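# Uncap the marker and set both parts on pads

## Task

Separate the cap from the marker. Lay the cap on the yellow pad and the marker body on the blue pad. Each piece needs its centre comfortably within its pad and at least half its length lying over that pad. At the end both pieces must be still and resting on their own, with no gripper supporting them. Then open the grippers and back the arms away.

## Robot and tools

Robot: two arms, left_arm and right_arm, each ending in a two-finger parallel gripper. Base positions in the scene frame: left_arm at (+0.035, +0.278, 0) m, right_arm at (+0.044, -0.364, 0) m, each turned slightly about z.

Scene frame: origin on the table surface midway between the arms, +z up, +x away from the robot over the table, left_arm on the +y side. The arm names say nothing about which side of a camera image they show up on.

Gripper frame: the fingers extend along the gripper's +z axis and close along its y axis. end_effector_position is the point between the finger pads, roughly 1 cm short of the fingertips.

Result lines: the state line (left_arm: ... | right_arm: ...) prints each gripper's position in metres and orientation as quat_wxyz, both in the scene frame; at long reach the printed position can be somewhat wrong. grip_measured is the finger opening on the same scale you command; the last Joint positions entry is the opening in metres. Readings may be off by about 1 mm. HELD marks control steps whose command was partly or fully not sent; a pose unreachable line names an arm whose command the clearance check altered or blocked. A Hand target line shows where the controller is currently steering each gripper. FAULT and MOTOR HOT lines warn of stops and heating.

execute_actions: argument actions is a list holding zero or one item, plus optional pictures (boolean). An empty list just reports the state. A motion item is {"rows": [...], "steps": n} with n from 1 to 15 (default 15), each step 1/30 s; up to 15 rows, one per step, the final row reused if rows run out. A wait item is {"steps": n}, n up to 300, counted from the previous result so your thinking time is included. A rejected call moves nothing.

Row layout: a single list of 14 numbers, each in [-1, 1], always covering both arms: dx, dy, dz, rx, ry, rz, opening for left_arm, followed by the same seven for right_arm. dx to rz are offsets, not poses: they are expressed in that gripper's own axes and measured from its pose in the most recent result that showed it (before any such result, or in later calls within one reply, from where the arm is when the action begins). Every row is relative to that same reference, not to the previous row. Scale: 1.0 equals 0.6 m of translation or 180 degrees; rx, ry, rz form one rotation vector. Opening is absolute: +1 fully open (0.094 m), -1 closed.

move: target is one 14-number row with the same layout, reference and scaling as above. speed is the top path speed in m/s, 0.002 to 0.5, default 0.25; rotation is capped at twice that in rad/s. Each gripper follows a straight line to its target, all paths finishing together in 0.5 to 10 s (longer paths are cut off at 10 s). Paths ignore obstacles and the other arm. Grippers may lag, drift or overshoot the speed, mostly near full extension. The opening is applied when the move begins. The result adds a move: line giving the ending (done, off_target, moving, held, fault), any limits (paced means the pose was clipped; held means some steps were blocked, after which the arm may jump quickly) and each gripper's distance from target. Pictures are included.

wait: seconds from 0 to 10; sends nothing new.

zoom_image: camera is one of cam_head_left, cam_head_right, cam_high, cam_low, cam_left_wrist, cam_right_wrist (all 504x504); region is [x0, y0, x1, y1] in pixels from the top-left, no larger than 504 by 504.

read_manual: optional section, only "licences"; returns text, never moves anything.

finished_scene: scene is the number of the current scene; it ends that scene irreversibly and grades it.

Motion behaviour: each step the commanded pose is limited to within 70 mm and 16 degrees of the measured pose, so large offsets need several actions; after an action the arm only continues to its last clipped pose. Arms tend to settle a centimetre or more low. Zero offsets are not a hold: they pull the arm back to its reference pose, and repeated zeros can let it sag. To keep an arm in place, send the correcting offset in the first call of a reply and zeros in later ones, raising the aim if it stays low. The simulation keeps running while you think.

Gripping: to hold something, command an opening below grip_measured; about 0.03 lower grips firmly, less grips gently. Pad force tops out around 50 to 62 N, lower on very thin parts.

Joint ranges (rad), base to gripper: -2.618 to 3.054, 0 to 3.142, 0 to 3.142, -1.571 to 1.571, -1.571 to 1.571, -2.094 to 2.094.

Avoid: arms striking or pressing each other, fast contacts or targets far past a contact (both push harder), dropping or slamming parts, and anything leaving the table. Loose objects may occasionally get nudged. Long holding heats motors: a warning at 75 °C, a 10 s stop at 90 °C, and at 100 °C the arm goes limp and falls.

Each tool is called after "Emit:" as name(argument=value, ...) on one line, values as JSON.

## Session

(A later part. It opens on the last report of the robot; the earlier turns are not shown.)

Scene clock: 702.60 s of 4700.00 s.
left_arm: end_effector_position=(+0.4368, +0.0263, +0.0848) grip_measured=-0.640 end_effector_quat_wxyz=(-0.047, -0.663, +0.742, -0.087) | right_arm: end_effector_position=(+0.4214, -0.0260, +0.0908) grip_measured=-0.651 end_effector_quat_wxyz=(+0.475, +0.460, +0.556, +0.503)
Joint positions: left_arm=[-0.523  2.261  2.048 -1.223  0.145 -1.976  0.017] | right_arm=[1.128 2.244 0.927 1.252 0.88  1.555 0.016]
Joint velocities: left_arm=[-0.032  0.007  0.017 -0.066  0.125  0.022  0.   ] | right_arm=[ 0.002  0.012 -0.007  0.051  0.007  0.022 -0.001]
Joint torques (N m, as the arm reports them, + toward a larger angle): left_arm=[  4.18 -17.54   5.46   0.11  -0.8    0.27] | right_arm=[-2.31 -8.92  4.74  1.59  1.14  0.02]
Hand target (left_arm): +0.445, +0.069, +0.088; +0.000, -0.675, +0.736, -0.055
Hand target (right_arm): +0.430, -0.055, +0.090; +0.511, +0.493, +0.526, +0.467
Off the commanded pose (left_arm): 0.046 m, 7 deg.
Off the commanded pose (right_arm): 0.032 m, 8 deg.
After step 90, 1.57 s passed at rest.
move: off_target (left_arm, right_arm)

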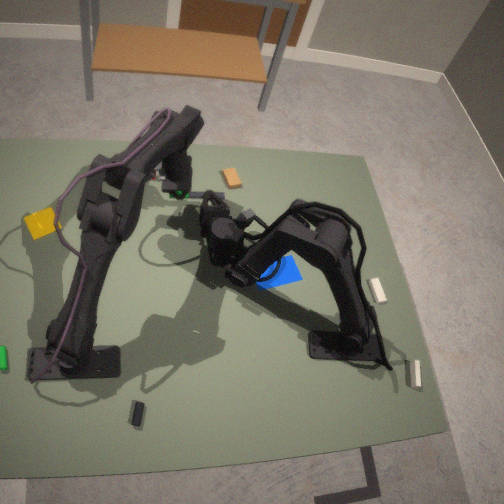

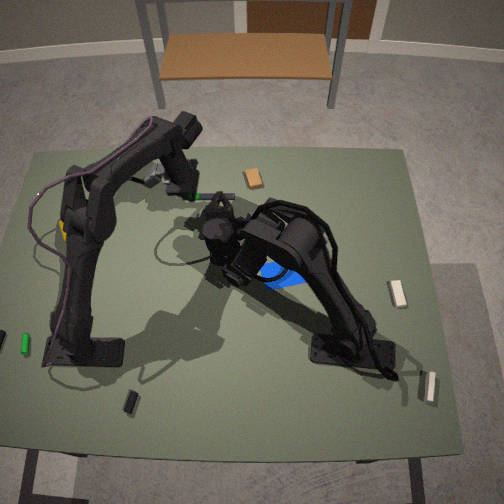

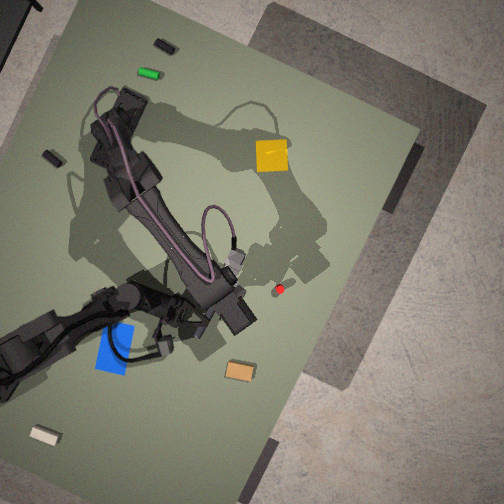

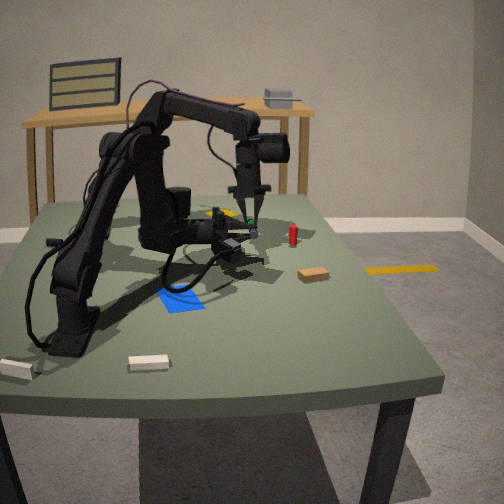

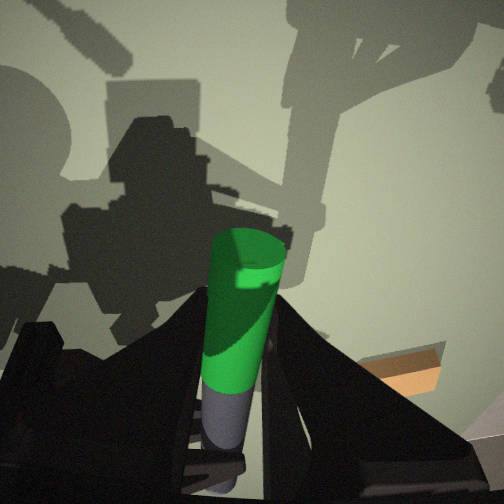

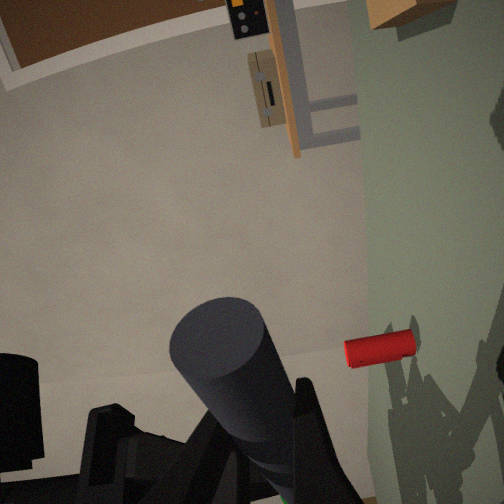

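Emit:
move(target=[-0.1205, -0.0008, -0.028, 0.0073, -0.0371, -0.0068, -0.85, -0.124, -0.0095, 0.0007, -0.0121, -0.0395, 0.0216, -0.85], speed=0.1)

Scene clock: 735.40 s of 4700.00 s.
left_arm: end_effector_position=(+0.4322, +0.0244, +0.0961) grip_measured=-0.640 end_effector_quat_wxyz=(-0.081, -0.643, +0.751, -0.125) | right_arm: end_effector_position=(+0.4150, -0.0314, +0.0968) grip_measured=-0.651 end_effector_quat_wxyz=(+0.440, +0.431, +0.552, +0.562)
Joint positions: left_arm=[-0.495  2.197  1.969 -1.167  0.244 -1.917  0.017] | right_arm=[1.094 2.244 0.822 1.448 0.724 1.553 0.016]
Joint velocities: left_arm=[ 0.007  0.007 -0.012  0.007  0.007 -0.022 -0.001] | right_arm=[-0.007 -0.002 -0.027  0.022  0.022  0.037 -0.   ]
Joint torques (N m, as the arm reports them, + toward a larger angle): left_arm=[  6.59 -16.85   5.06  -0.17  -1.42   0.3 ] | right_arm=[-5.11 -9.02 -0.34  1.95  1.81  0.15]
Hand target (left_arm): +0.442, +0.095, +0.091; -0.005, -0.674, +0.737, -0.057
Hand target (right_arm): +0.429, -0.094, +0.089; +0.499, +0.497, +0.502, +0.502
Off the commanded pose (left_arm): 0.077 m, 13 deg.
Off the commanded pose (right_arm): 0.071 m, 14 deg.
After step 90, 28.70 s passed at rest.
move: off_target (left_arm, right_arm)

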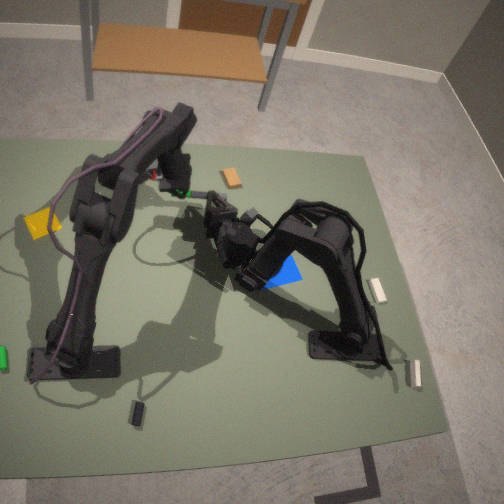

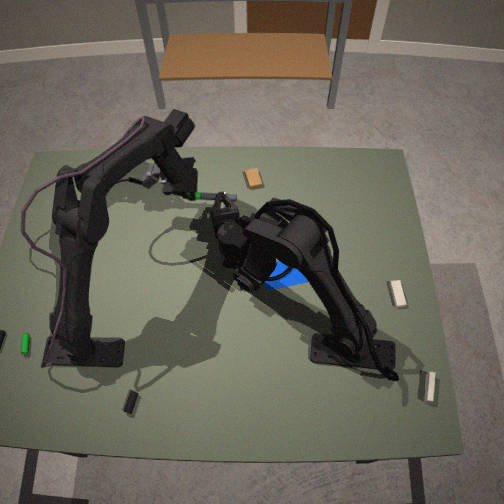

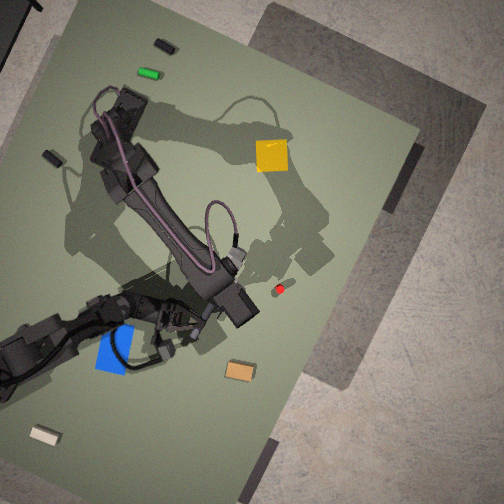

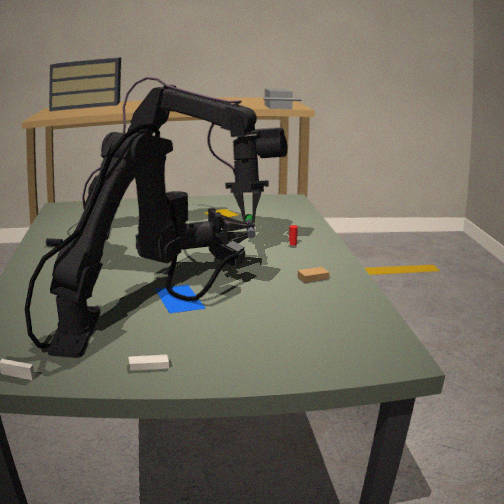

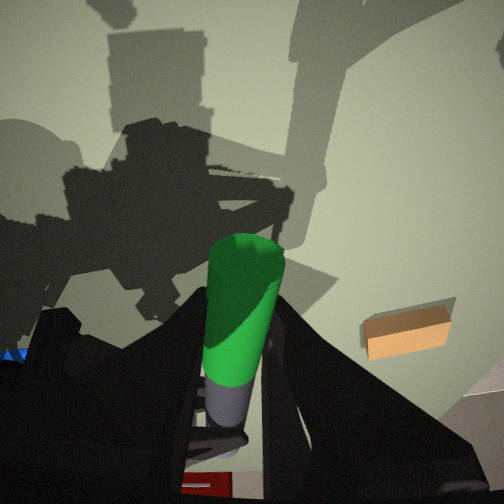

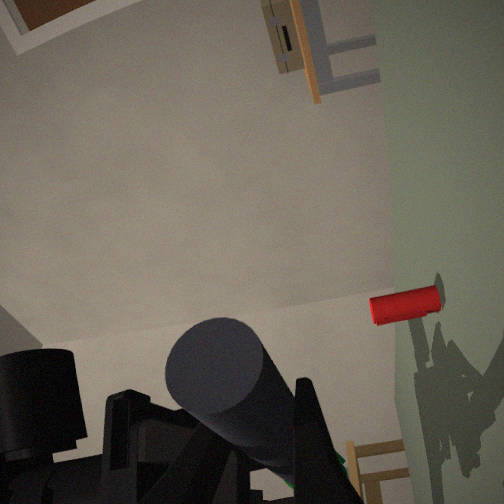

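Emit:
execute_actions(actions=[{"rows": [[0,0,0,0,0,0,-0.85, 0,0,0,0,0,0,-0.85],[0,0,0,0,0,0,-0.85, 0,0,0,0,0,0,-0.85],[0,0,0,0,0,0,-0.85, 0,0,0,0,0,0,-0.85],[0,0,0,0,0,0,-0.85, 0,0,0,0,0,0,-0.85],[0,0,0,0,0,0,-0.85, 0,0,0,0,0,0,-0.85],[0,0,0,0,0,0,-0.85, 0,0,0,0,0,0,-0.85],[0,0,0,0,0,0,-0.85, 0,0,0,0,0,0,-0.85],[0,0,0,0,0,0,-0.85, 0,0,0,0,0,0,0.2]], "steps": 15}], pictures=false)

Emit:
move(target=[0, 0, 0, 0, 0, 0, -0.85, -0.05, 0, -0.13, 0, 0, 0, 0.2], speed=0.3)

Scene clock: 838.73 s of 4700.00 s.
left_arm: end_effector_position=(+0.4314, +0.0215, +0.0963) grip_measured=-0.640 end_effector_quat_wxyz=(-0.084, -0.644, +0.750, -0.127) | right_arm: end_effector_position=(+0.4139, -0.0296, +0.0973) grip_measured=+0.197 end_effector_quat_wxyz=(+0.438, +0.428, +0.553, +0.565)
Joint positions: left_arm=[-0.499  2.197  1.968 -1.163  0.249 -1.925  0.017] | right_arm=[1.096 2.244 0.822 1.451 0.718 1.552 0.056]
Joint velocities: left_arm=[-0.017 -0.022 -0.007  0.051  0.007 -0.037  0.001] | right_arm=[-0.002 -0.012  0.002  0.037 -0.051  0.037 -0.   ]
Joint torques (N m, as the arm reports them, + toward a larger angle): left_arm=[  0.32 -14.58   7.77   0.56   0.07   0.06] | right_arm=[-0.15 -8.49  4.28  1.72  0.06  0.03]
Hand target (left_arm): +0.432, +0.024, +0.096; -0.081, -0.643, +0.751, -0.125
Hand target (right_arm): +0.415, -0.031, +0.097; +0.440, +0.431, +0.552, +0.562
Off the commanded pose (left_arm): 0.003 m, 0 deg.
Off the commanded pose (right_arm): 0.002 m, 0 deg.
Steps of this call (steps 1 to 90: nothing new was sent; then 99.83 s passed at rest; steps 91 to 105: all 15 steps of this action). Readings (end_effector_position):
91: left_arm (+0.4310, +0.0215, +0.0964) | right_arm (+0.4138, -0.0295, +0.0969)
92: left_arm (+0.4309, +0.0213, +0.0964) | right_arm (+0.4139, -0.0296, +0.0969)
94: left_arm (+0.4309, +0.0213, +0.0964) | right_arm (+0.4139, -0.0296, +0.0969)
98: left_arm (+0.4311, +0.0215, +0.0963) | right_arm (+0.4138, -0.0294, +0.0972)
105: the state above

Scene clock: 839.87 s of 4700.00 s.
left_arm: end_effector_position=(+0.4314, +0.0215, +0.0963) grip_measured=-0.640 end_effector_quat_wxyz=(-0.084, -0.643, +0.750, -0.127) | right_arm: end_effector_position=(+0.3485, -0.0743, +0.0888) grip_measured=+0.197 end_effector_quat_wxyz=(+0.430, +0.437, +0.571, +0.546)
Joint positions: left_arm=[-0.499  2.197  1.968 -1.163  0.249 -1.923  0.017] | right_arm=[1.2   2.11  0.51  1.55  0.823 1.594 0.056]
Joint velocities: left_arm=[-0.002 -0.007 -0.012  0.022 -0.051  0.007 -0.001] | right_arm=[-0.002  0.007 -0.007 -0.037  0.037 -0.007  0.   ]
Joint torques (N m, as the arm reports them, + toward a larger angle): left_arm=[ -0.06 -14.58   7.72   0.6    0.11  -0.01] | right_arm=[ 0.58 -8.23  1.67  1.85  0.13  0.  ]
Hand target (left_arm): +0.431, +0.022, +0.096; -0.084, -0.643, +0.750, -0.127
Hand target (right_arm): +0.346, -0.078, +0.095; +0.430, +0.440, +0.564, +0.551
Off the commanded pose (left_arm): 0.000 m, 0 deg.
Off the commanded pose (right_arm): 0.008 m, 3 deg.
joint sent to its limit (right arm) — the command would take joint 4 (wrist pitch) past its upper limit, so that joint was sent only as far as its limit.
move: off_target (right_arm)

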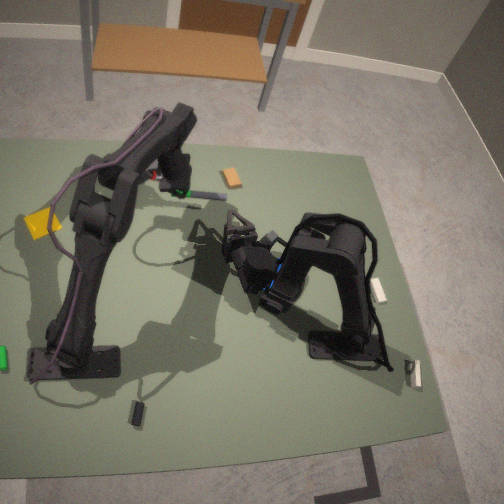

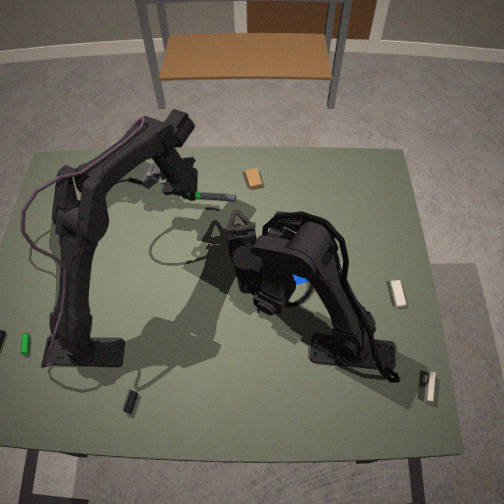

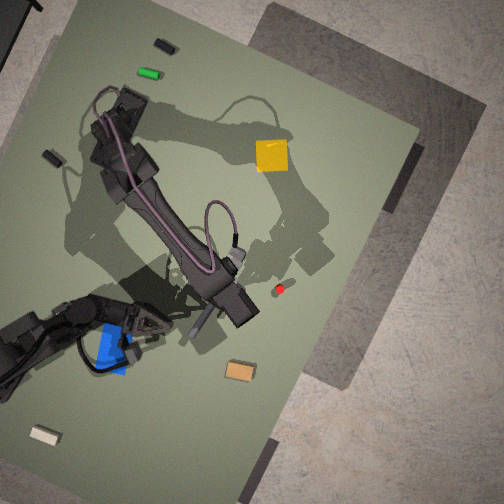

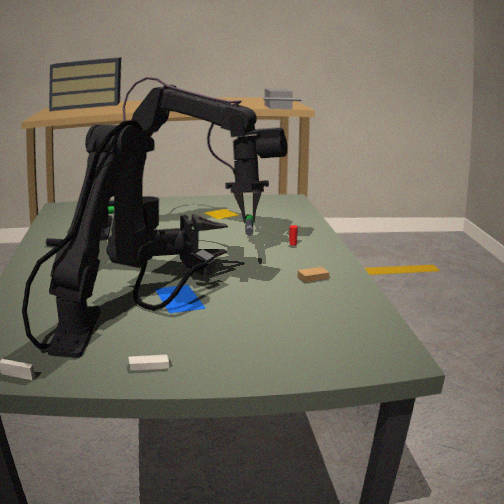

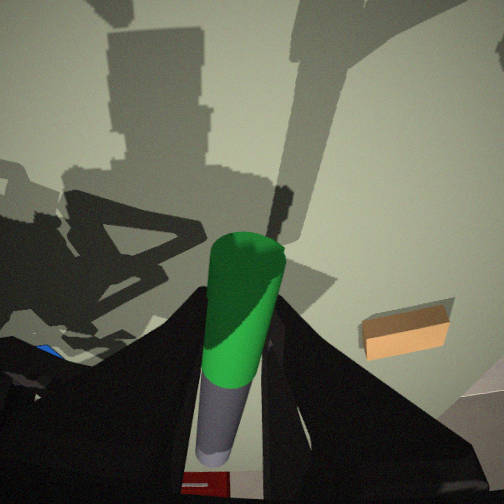

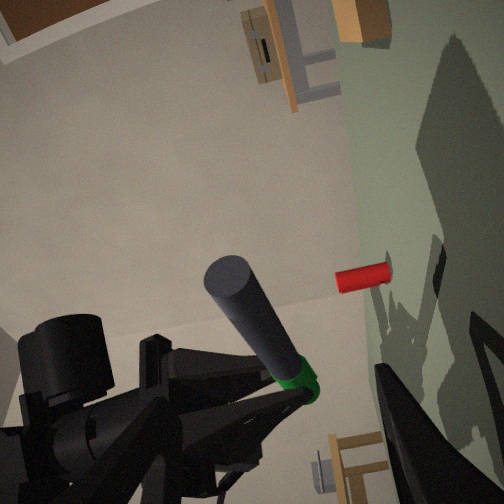

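Emit:
move(target=[0, 0, 0, 0, 0, 0, -0.85, 0.0438, 0.0593, -0.2965, -0.229, 0.2102, -0.4648, 1], speed=0.5)

Emit:
move(target=[0.0175, 0.3198, -0.0812, -0.0398, -0.0892, 0.0893, -0.85, 0, 0, 0, 0, 0, 0, 1], speed=0.3)

Scene clock: 876.93 s of 4700.00 s.
left_arm: end_effector_position=(+0.4314, +0.0215, +0.0963) grip_measured=-0.640 end_effector_quat_wxyz=(-0.084, -0.643, +0.750, -0.127) | right_arm: end_effector_position=(+0.1716, -0.0879, +0.1281) grip_measured=+1.000 end_effector_quat_wxyz=(+0.547, -0.400, +0.649, +0.345)
Joint positions: left_arm=[-0.499  2.197  1.968 -1.163  0.249 -1.923  0.017] | right_arm=[1.287 0.97  0.002 0.805 0.045 0.017 0.094]
Joint velocities: left_arm=[-0.007  0.007 -0.022 -0.007  0.037 -0.037  0.001] | right_arm=[-0.037 -0.017 -0.012 -0.022 -0.037 -0.037  0.   ]
Joint torques (N m, as the arm reports them, + toward a larger angle): left_arm=[ -0.07 -14.57   7.72   0.6    0.11  -0.01] | right_arm=[-0.66 -2.18  5.48  1.92 -0.07 -0.08]
Hand target (left_arm): +0.431, +0.022, +0.096; -0.084, -0.643, +0.750, -0.127
Hand target (right_arm): +0.170, -0.091, +0.126; +0.547, -0.406, +0.646, +0.344
Off the commanded pose (left_arm): 0.000 m, 0 deg.
Off the commanded pose (right_arm): 0.005 m, 9 deg.
joint sent to its limit (right arm) — the command would take joint 3 (elbow) past its lower limit, so that joint was sent only as far as its limit.
After step 90, 30.20 s passed at rest.
move: off_target (right_arm); limits=paced

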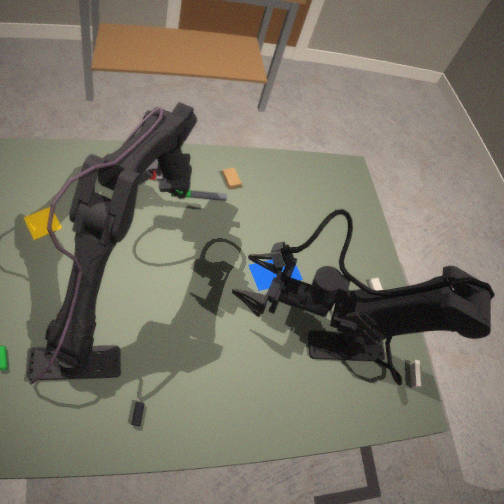

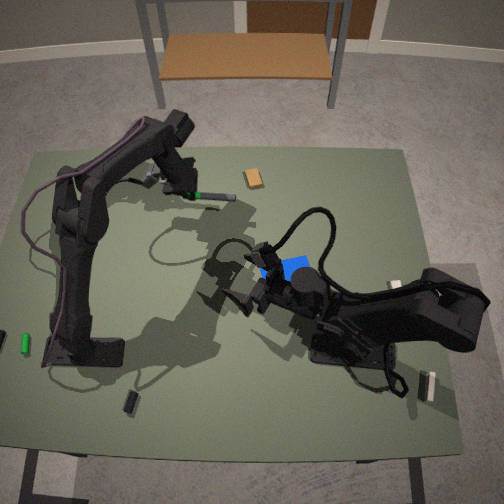

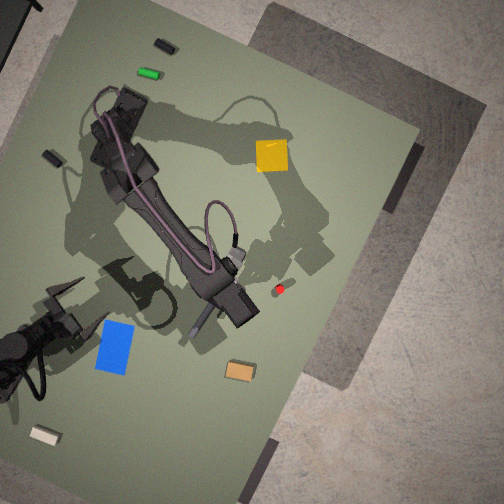

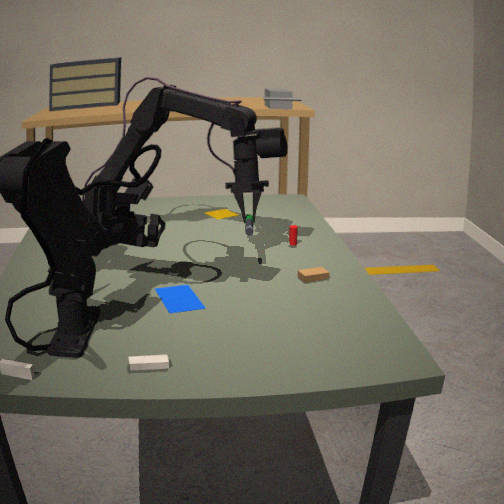

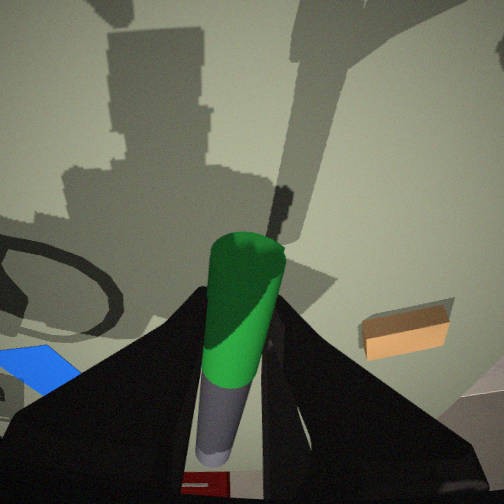

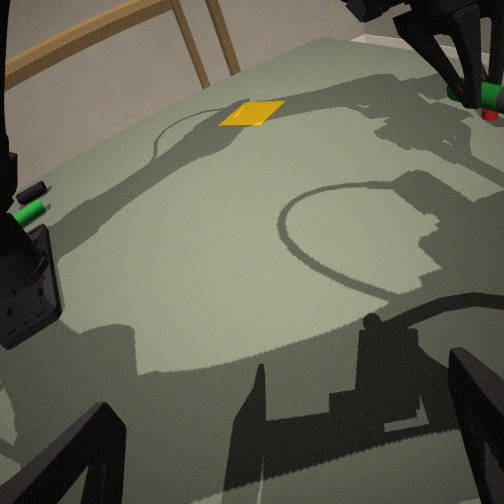

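Scene clock: 878.23 s of 4700.00 s.
left_arm: end_effector_position=(+0.2437, +0.0416, +0.1292) grip_measured=-0.640 end_effector_quat_wxyz=(-0.005, -0.535, +0.845, -0.015) | right_arm: end_effector_position=(+0.1716, -0.0879, +0.1280) grip_measured=+1.000 end_effector_quat_wxyz=(+0.547, -0.401, +0.649, +0.345)
Joint positions: left_arm=[-0.858  1.708  1.458 -1.292  0.015 -1.971  0.017] | right_arm=[1.287 0.97  0.002 0.805 0.045 0.017 0.094]
Joint velocities: left_arm=[ 0.012 -0.017 -0.002 -0.022  0.022 -0.022 -0.002] | right_arm=[ 0.007 -0.002 -0.017 -0.022 -0.022 -0.037  0.   ]
Joint torques (N m, as the arm reports them, + toward a larger angle): left_arm=[  0.03 -10.58   5.42   0.    -0.11  -0.08] | right_arm=[ 0.09 -0.65  6.79  1.96  0.02  0.  ]
Hand target (left_arm): +0.238, +0.053, +0.128; -0.000, -0.539, +0.843, +0.002
Hand target (right_arm): +0.172, -0.088, +0.128; +0.547, -0.400, +0.649, +0.345
Off the commanded pose (left_arm): 0.012 m, 2 deg.
Off the commanded pose (right_arm): 0.000 m, 0 deg.
move: off_target (left_arm)

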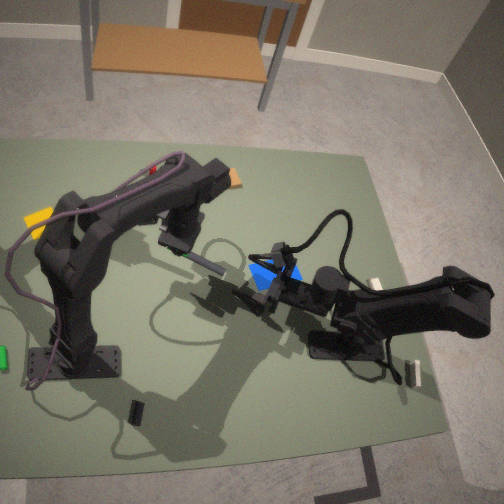

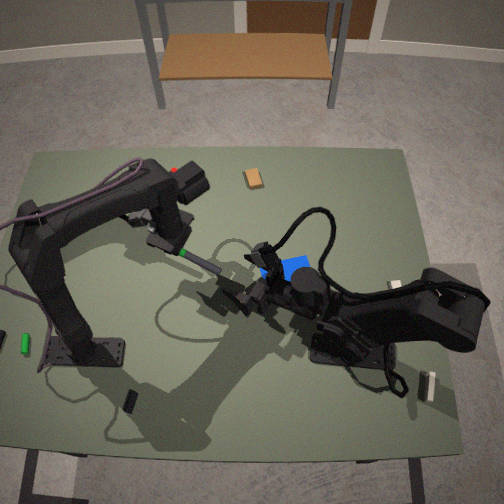

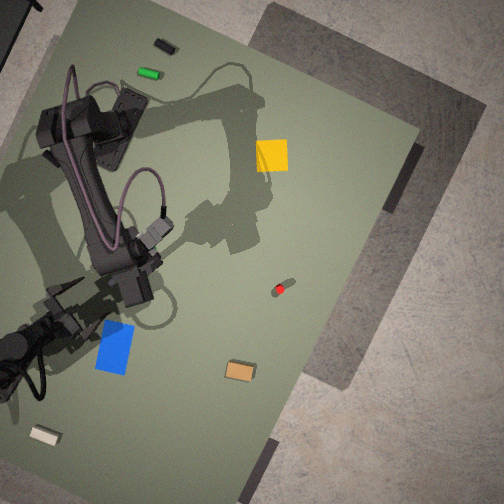

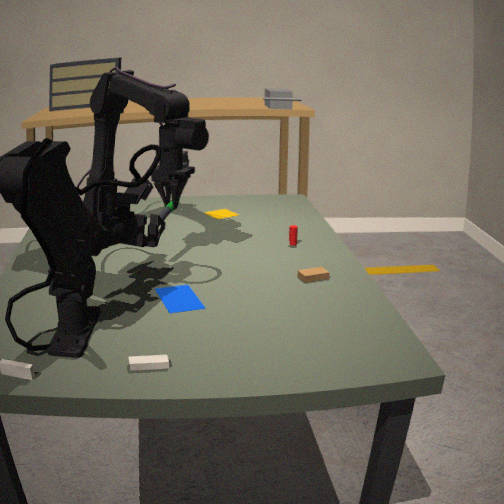

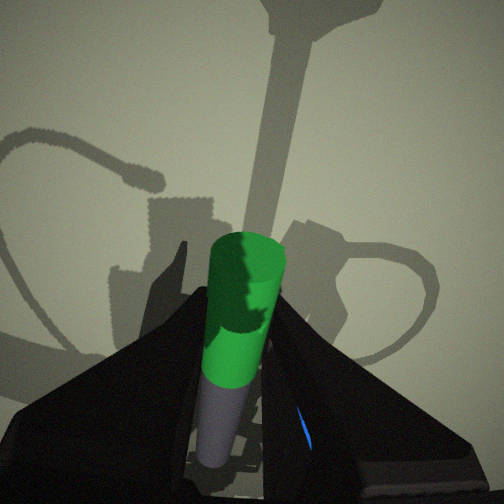

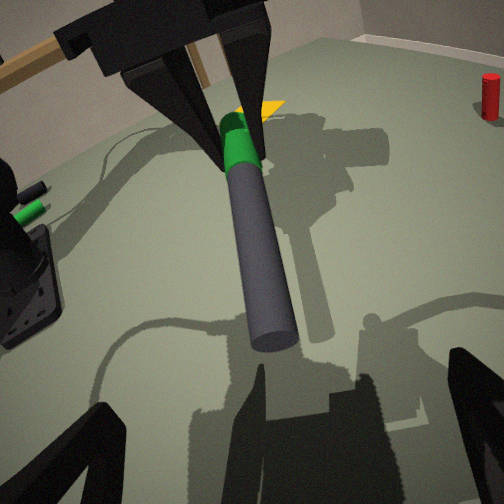

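Emit:
move(target=[0, 0, 0, 0, 0, 0, -0.85, -0.0307, 0.0032, 0.1638, -0.006, -0.0521, -0.0035, 1], speed=0.15)

Scene clock: 900.73 s of 4700.00 s.
left_arm: end_effector_position=(+0.2439, +0.0418, +0.1292) grip_measured=-0.640 end_effector_quat_wxyz=(-0.004, -0.535, +0.844, -0.015) | right_arm: end_effector_position=(+0.2101, -0.0035, +0.1226) grip_measured=+1.000 end_effector_quat_wxyz=(+0.583, -0.385, +0.611, +0.374)
Joint positions: left_arm=[-0.858  1.708  1.458 -1.292  0.013 -1.973  0.017] | right_arm=[1.265 1.801 0.264 1.495 0.007 0.009 0.094]
Joint velocities: left_arm=[ 0.002 -0.012 -0.002  0.051 -0.022  0.007 -0.   ] | right_arm=[-0.007 -0.017  0.002  0.051  0.066  0.022  0.   ]
Joint torques (N m, as the arm reports them, + toward a larger angle): left_arm=[-0.07 -9.15  7.4   0.28  0.01  0.01] | right_arm=[-0.62 -4.39  6.15  2.2  -0.06 -0.09]
Hand target (left_arm): +0.244, +0.042, +0.129; -0.005, -0.535, +0.845, -0.015
Hand target (right_arm): +0.214, +0.002, +0.134; +0.597, -0.380, +0.596, +0.379
Off the commanded pose (left_arm): 0.000 m, 0 deg.
Off the commanded pose (right_arm): 0.011 m, 2 deg.
After step 90, 18.10 s passed at rest.
move: off_target (right_arm)

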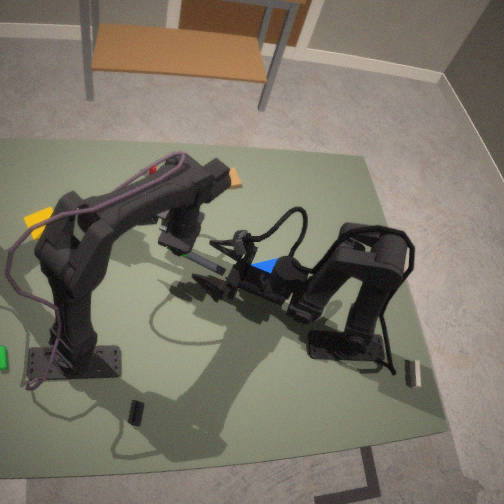

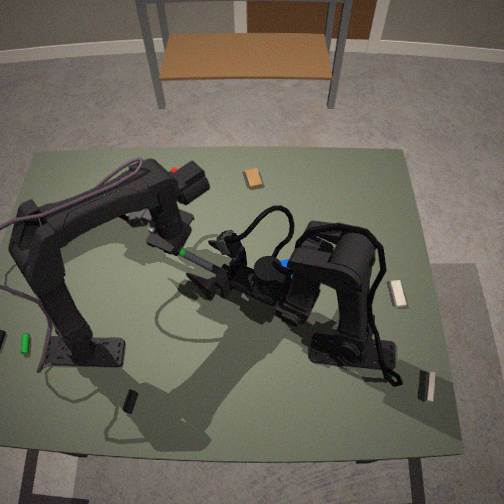

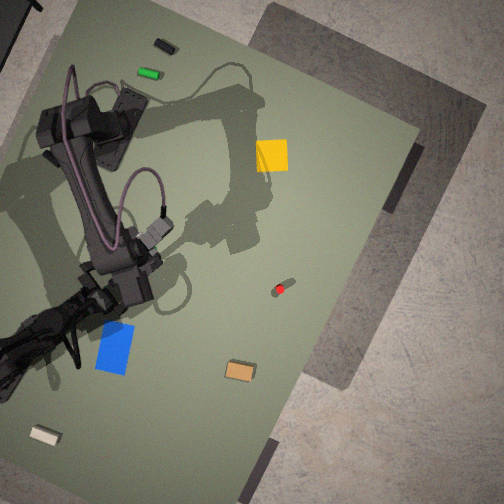

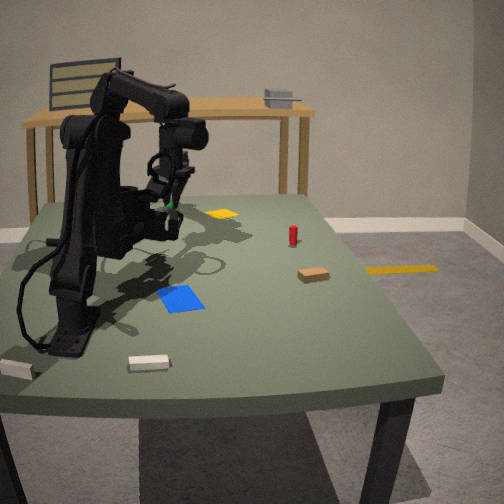

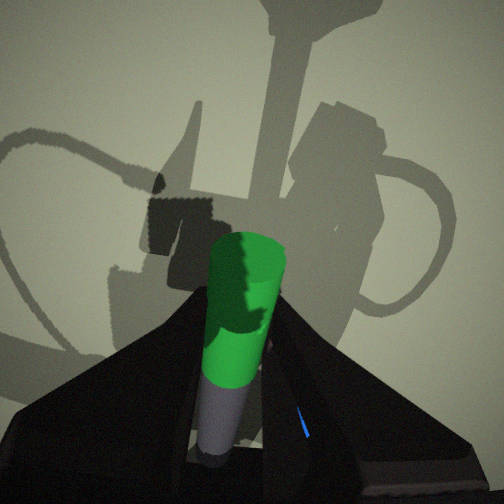

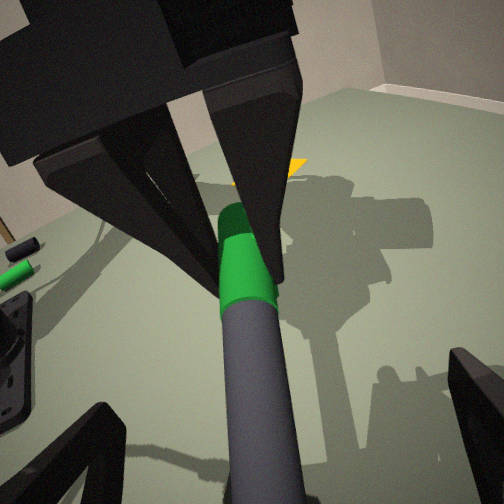

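Emit:
execute_actions(actions=[{"rows": [[0,0,0,0,0,0,-0.85, 0,0,0,0,0,0,-0.85]], "steps": 15}], pictures=false)

Emit:
execute_actions(actions=[{"rows": [[0,0,0,0,0,0,-0.85, 0,0,0,0,0,0,-0.85]], "steps": 10}])

Scene clock: 909.90 s of 4700.00 s.
left_arm: end_effector_position=(+0.2457, +0.0408, +0.1293) grip_measured=-0.640 end_effector_quat_wxyz=(-0.002, -0.535, +0.844, -0.018) | right_arm: end_effector_position=(+0.2076, -0.0023, +0.1230) grip_measured=-0.653 end_effector_quat_wxyz=(+0.581, -0.388, +0.608, +0.378)
Joint positions: left_arm=[-0.858  1.708  1.458 -1.285  0.009 -1.973  0.017] | right_arm=[ 1.268  1.801  0.264  1.497 -0.002  0.009  0.016]
Joint velocities: left_arm=[-0.012 -0.002 -0.012  0.022  0.007 -0.022  0.   ] | right_arm=[ 0.007 -0.007 -0.007 -0.051 -0.022 -0.037  0.001]
Joint torques (N m, as the arm reports them, + toward a larger angle): left_arm=[-0.04 -9.18  7.42  0.21  0.02 -0.01] | right_arm=[-0.23 -4.9   3.76  1.93  0.09  0.01]
Hand target (left_arm): +0.244, +0.042, +0.129; -0.004, -0.535, +0.844, -0.015
Hand target (right_arm): +0.210, -0.003, +0.123; +0.583, -0.385, +0.610, +0.374
Off the commanded pose (left_arm): 0.002 m, 0 deg.
Off the commanded pose (right_arm): 0.003 m, 1 deg.
Steps of this call (steps 1 to 90: nothing new was sent; then 5.67 s passed at rest; steps 91 to 105: all 15 steps of this action). Readings (end_effector_position):
91: left_arm (+0.2439, +0.0418, +0.1292) | right_arm (+0.2101, -0.0034, +0.1230)
92: left_arm (+0.2439, +0.0418, +0.1292) | right_arm (+0.2101, -0.0034, +0.1230)
94: left_arm (+0.2439, +0.0418, +0.1292) | right_arm (+0.2101, -0.0034, +0.1230)
98: left_arm (+0.2457, +0.0408, +0.1293) | right_arm (+0.2076, -0.0023, +0.1230)
105: the state above

Scene clock: 910.23 s of 4700.00 s.
left_arm: end_effector_position=(+0.2457, +0.0408, +0.1293) grip_measured=-0.640 end_effector_quat_wxyz=(-0.002, -0.535, +0.844, -0.018) | right_arm: end_effector_position=(+0.2075, -0.0022, +0.1230) grip_measured=-0.653 end_effector_quat_wxyz=(+0.581, -0.388, +0.608, +0.378)
Joint positions: left_arm=[-0.858  1.708  1.458 -1.285  0.009 -1.973  0.017] | right_arm=[ 1.268  1.801  0.264  1.497 -0.002  0.009  0.016]
Joint velocities: left_arm=[ 0.002 -0.007 -0.027 -0.022 -0.022  0.007 -0.001] | right_arm=[-0.002 -0.002 -0.017  0.007 -0.081  0.022 -0.001]
Joint torques (N m, as the arm reports them, + toward a larger angle): left_arm=[-0.05 -9.16  7.42  0.3   0.   -0.01] | right_arm=[ 0.11 -4.93  3.82  1.93  0.01  0.  ]
Hand target (left_arm): +0.246, +0.041, +0.129; -0.002, -0.535, +0.844, -0.018
Hand target (right_arm): +0.208, -0.002, +0.123; +0.581, -0.388, +0.608, +0.378
Off the commanded pose (left_arm): 0.000 m, 0 deg.
Off the commanded pose (right_arm): 0.000 m, 0 deg.
Steps of this call (steps 1 to 10: all 10 steps of this action). Readings (end_effector_position):
1: left_arm (+0.2457, +0.0408, +0.1293) | right_arm (+0.2075, -0.0022, +0.1230)
2: left_arm (+0.2457, +0.0408, +0.1293) | right_arm (+0.2075, -0.0022, +0.1230)
4: left_arm (+0.2457, +0.0408, +0.1293) | right_arm (+0.2075, -0.0022, +0.1230)
8: left_arm (+0.2457, +0.0408, +0.1293) | right_arm (+0.2075, -0.0022, +0.1230)
10: the state above

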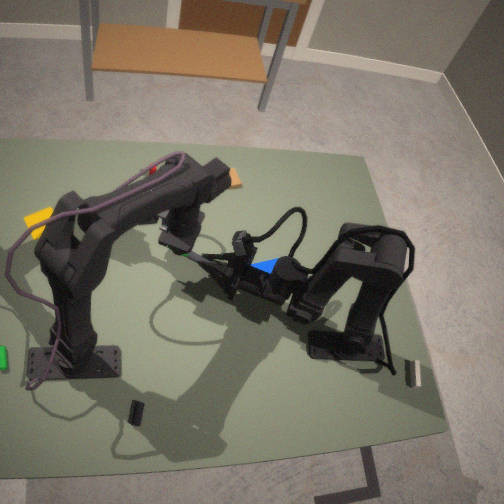

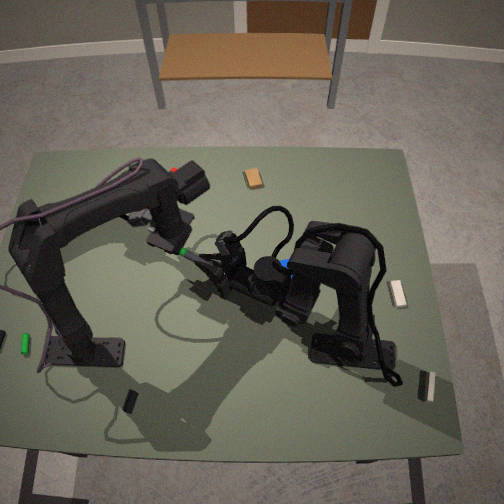

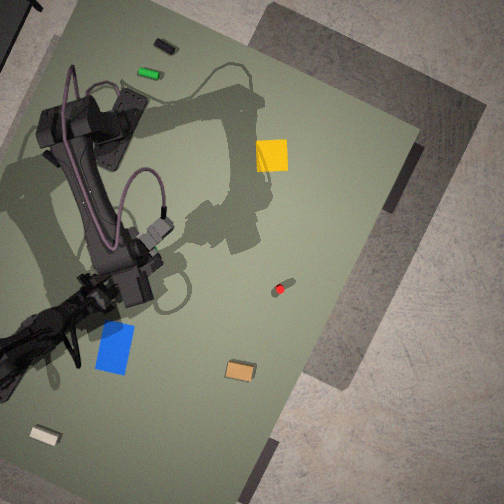

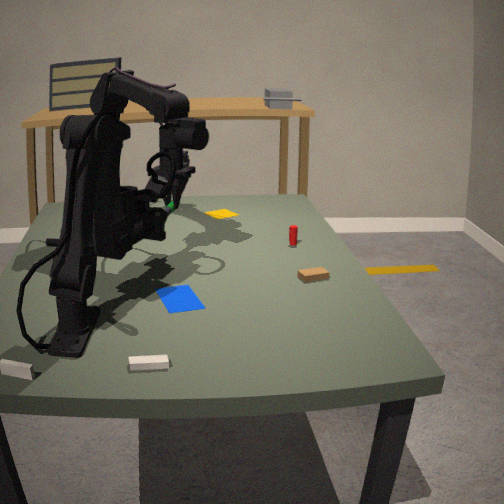

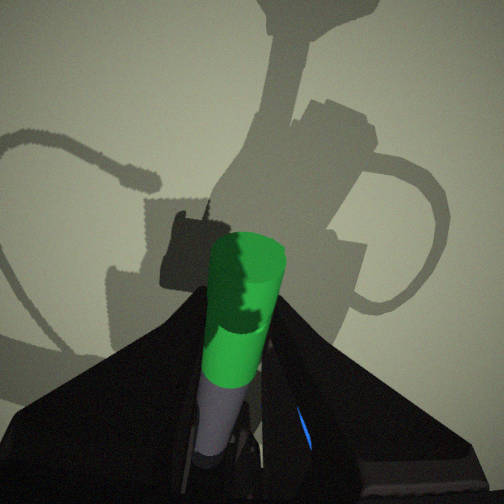

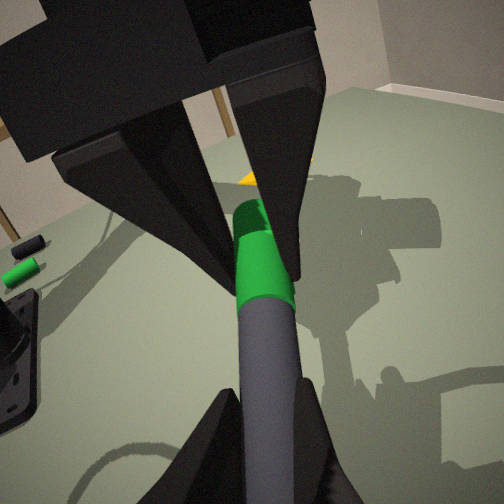

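Emit:
move(target=[-0.133, 0, 0, 0, 0, 0, -0.85, 0, 0, -0.13, 0, 0, 0, -0.85], speed=0.1)

Scene clock: 918.97 s of 4700.00 s.
left_arm: end_effector_position=(+0.2882, +0.1030, +0.1287) grip_measured=-0.640 end_effector_quat_wxyz=(-0.004, -0.538, +0.843, -0.033) | right_arm: end_effector_position=(+0.1810, -0.0656, +0.1207) grip_measured=-0.653 end_effector_quat_wxyz=(+0.576, -0.389, +0.616, +0.370)
Joint positions: left_arm=[-0.604  1.651  1.39  -1.252  0.034 -1.725  0.017] | right_arm=[ 1.268  1.598 -0.001  1.538  0.01   0.009  0.016]
Joint velocities: left_arm=[ 0.002  0.017 -0.012  0.051  0.007  0.066 -0.001] | right_arm=[-0.007 -0.007  0.017 -0.007 -0.066 -0.095 -0.002]
Joint torques (N m, as the arm reports them, + toward a larger angle): left_arm=[  0.19 -10.5    5.43   0.12  -0.13   0.06] | right_arm=[ 0.34 -4.41  2.39  2.02 -0.07  0.01]
Hand target (left_arm): +0.281, +0.112, +0.128; -0.001, -0.535, +0.844, -0.020
Hand target (right_arm): +0.178, -0.067, +0.125; +0.579, -0.389, +0.610, +0.376
Off the commanded pose (left_arm): 0.013 m, 2 deg.
Off the commanded pose (right_arm): 0.011 m, 1 deg.
joint sent to its limit (right arm) — the command would take joint 3 (elbow) past its lower limit, so that joint was sent only as far as its limit.
After step 90, 4.43 s passed at rest.
move: off_target (left_arm, right_arm)

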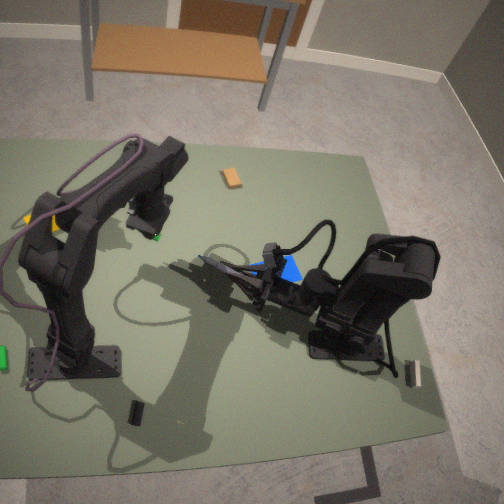

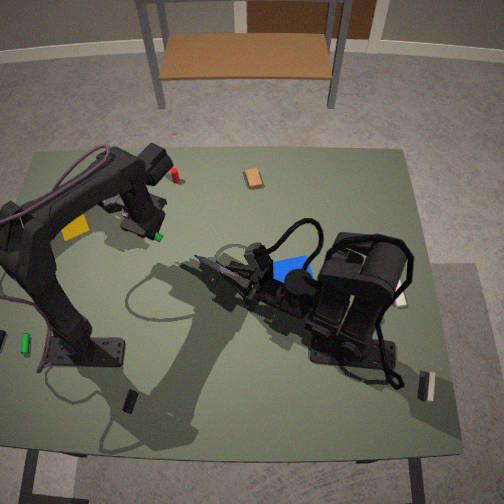

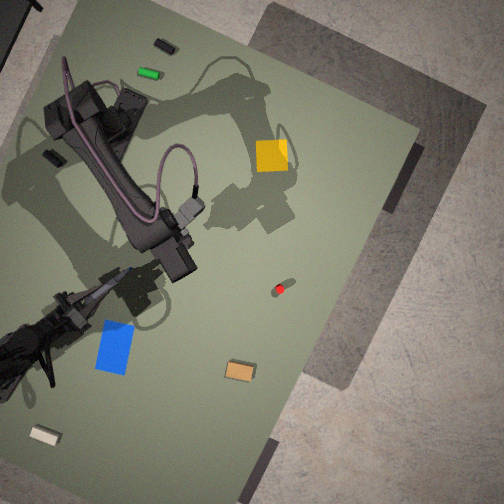

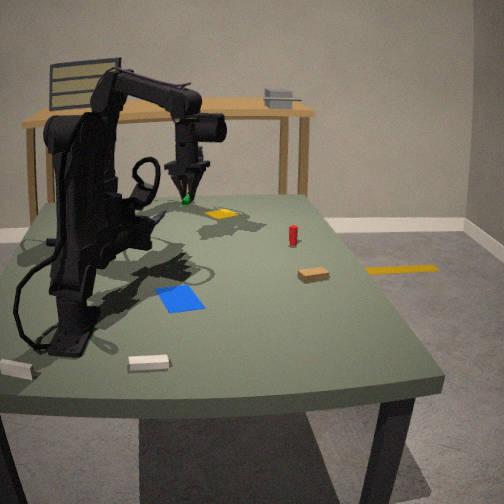

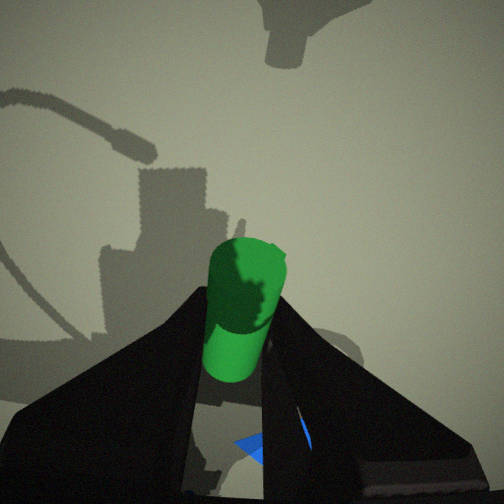

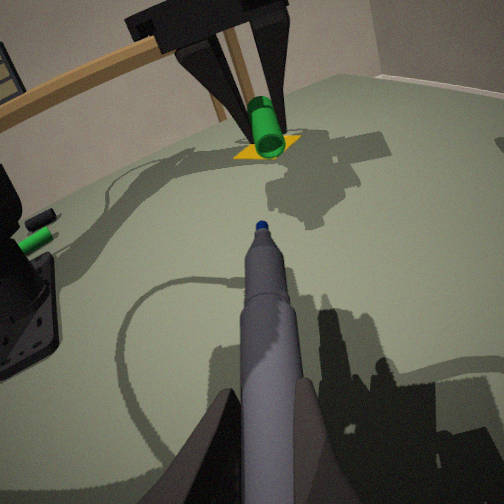

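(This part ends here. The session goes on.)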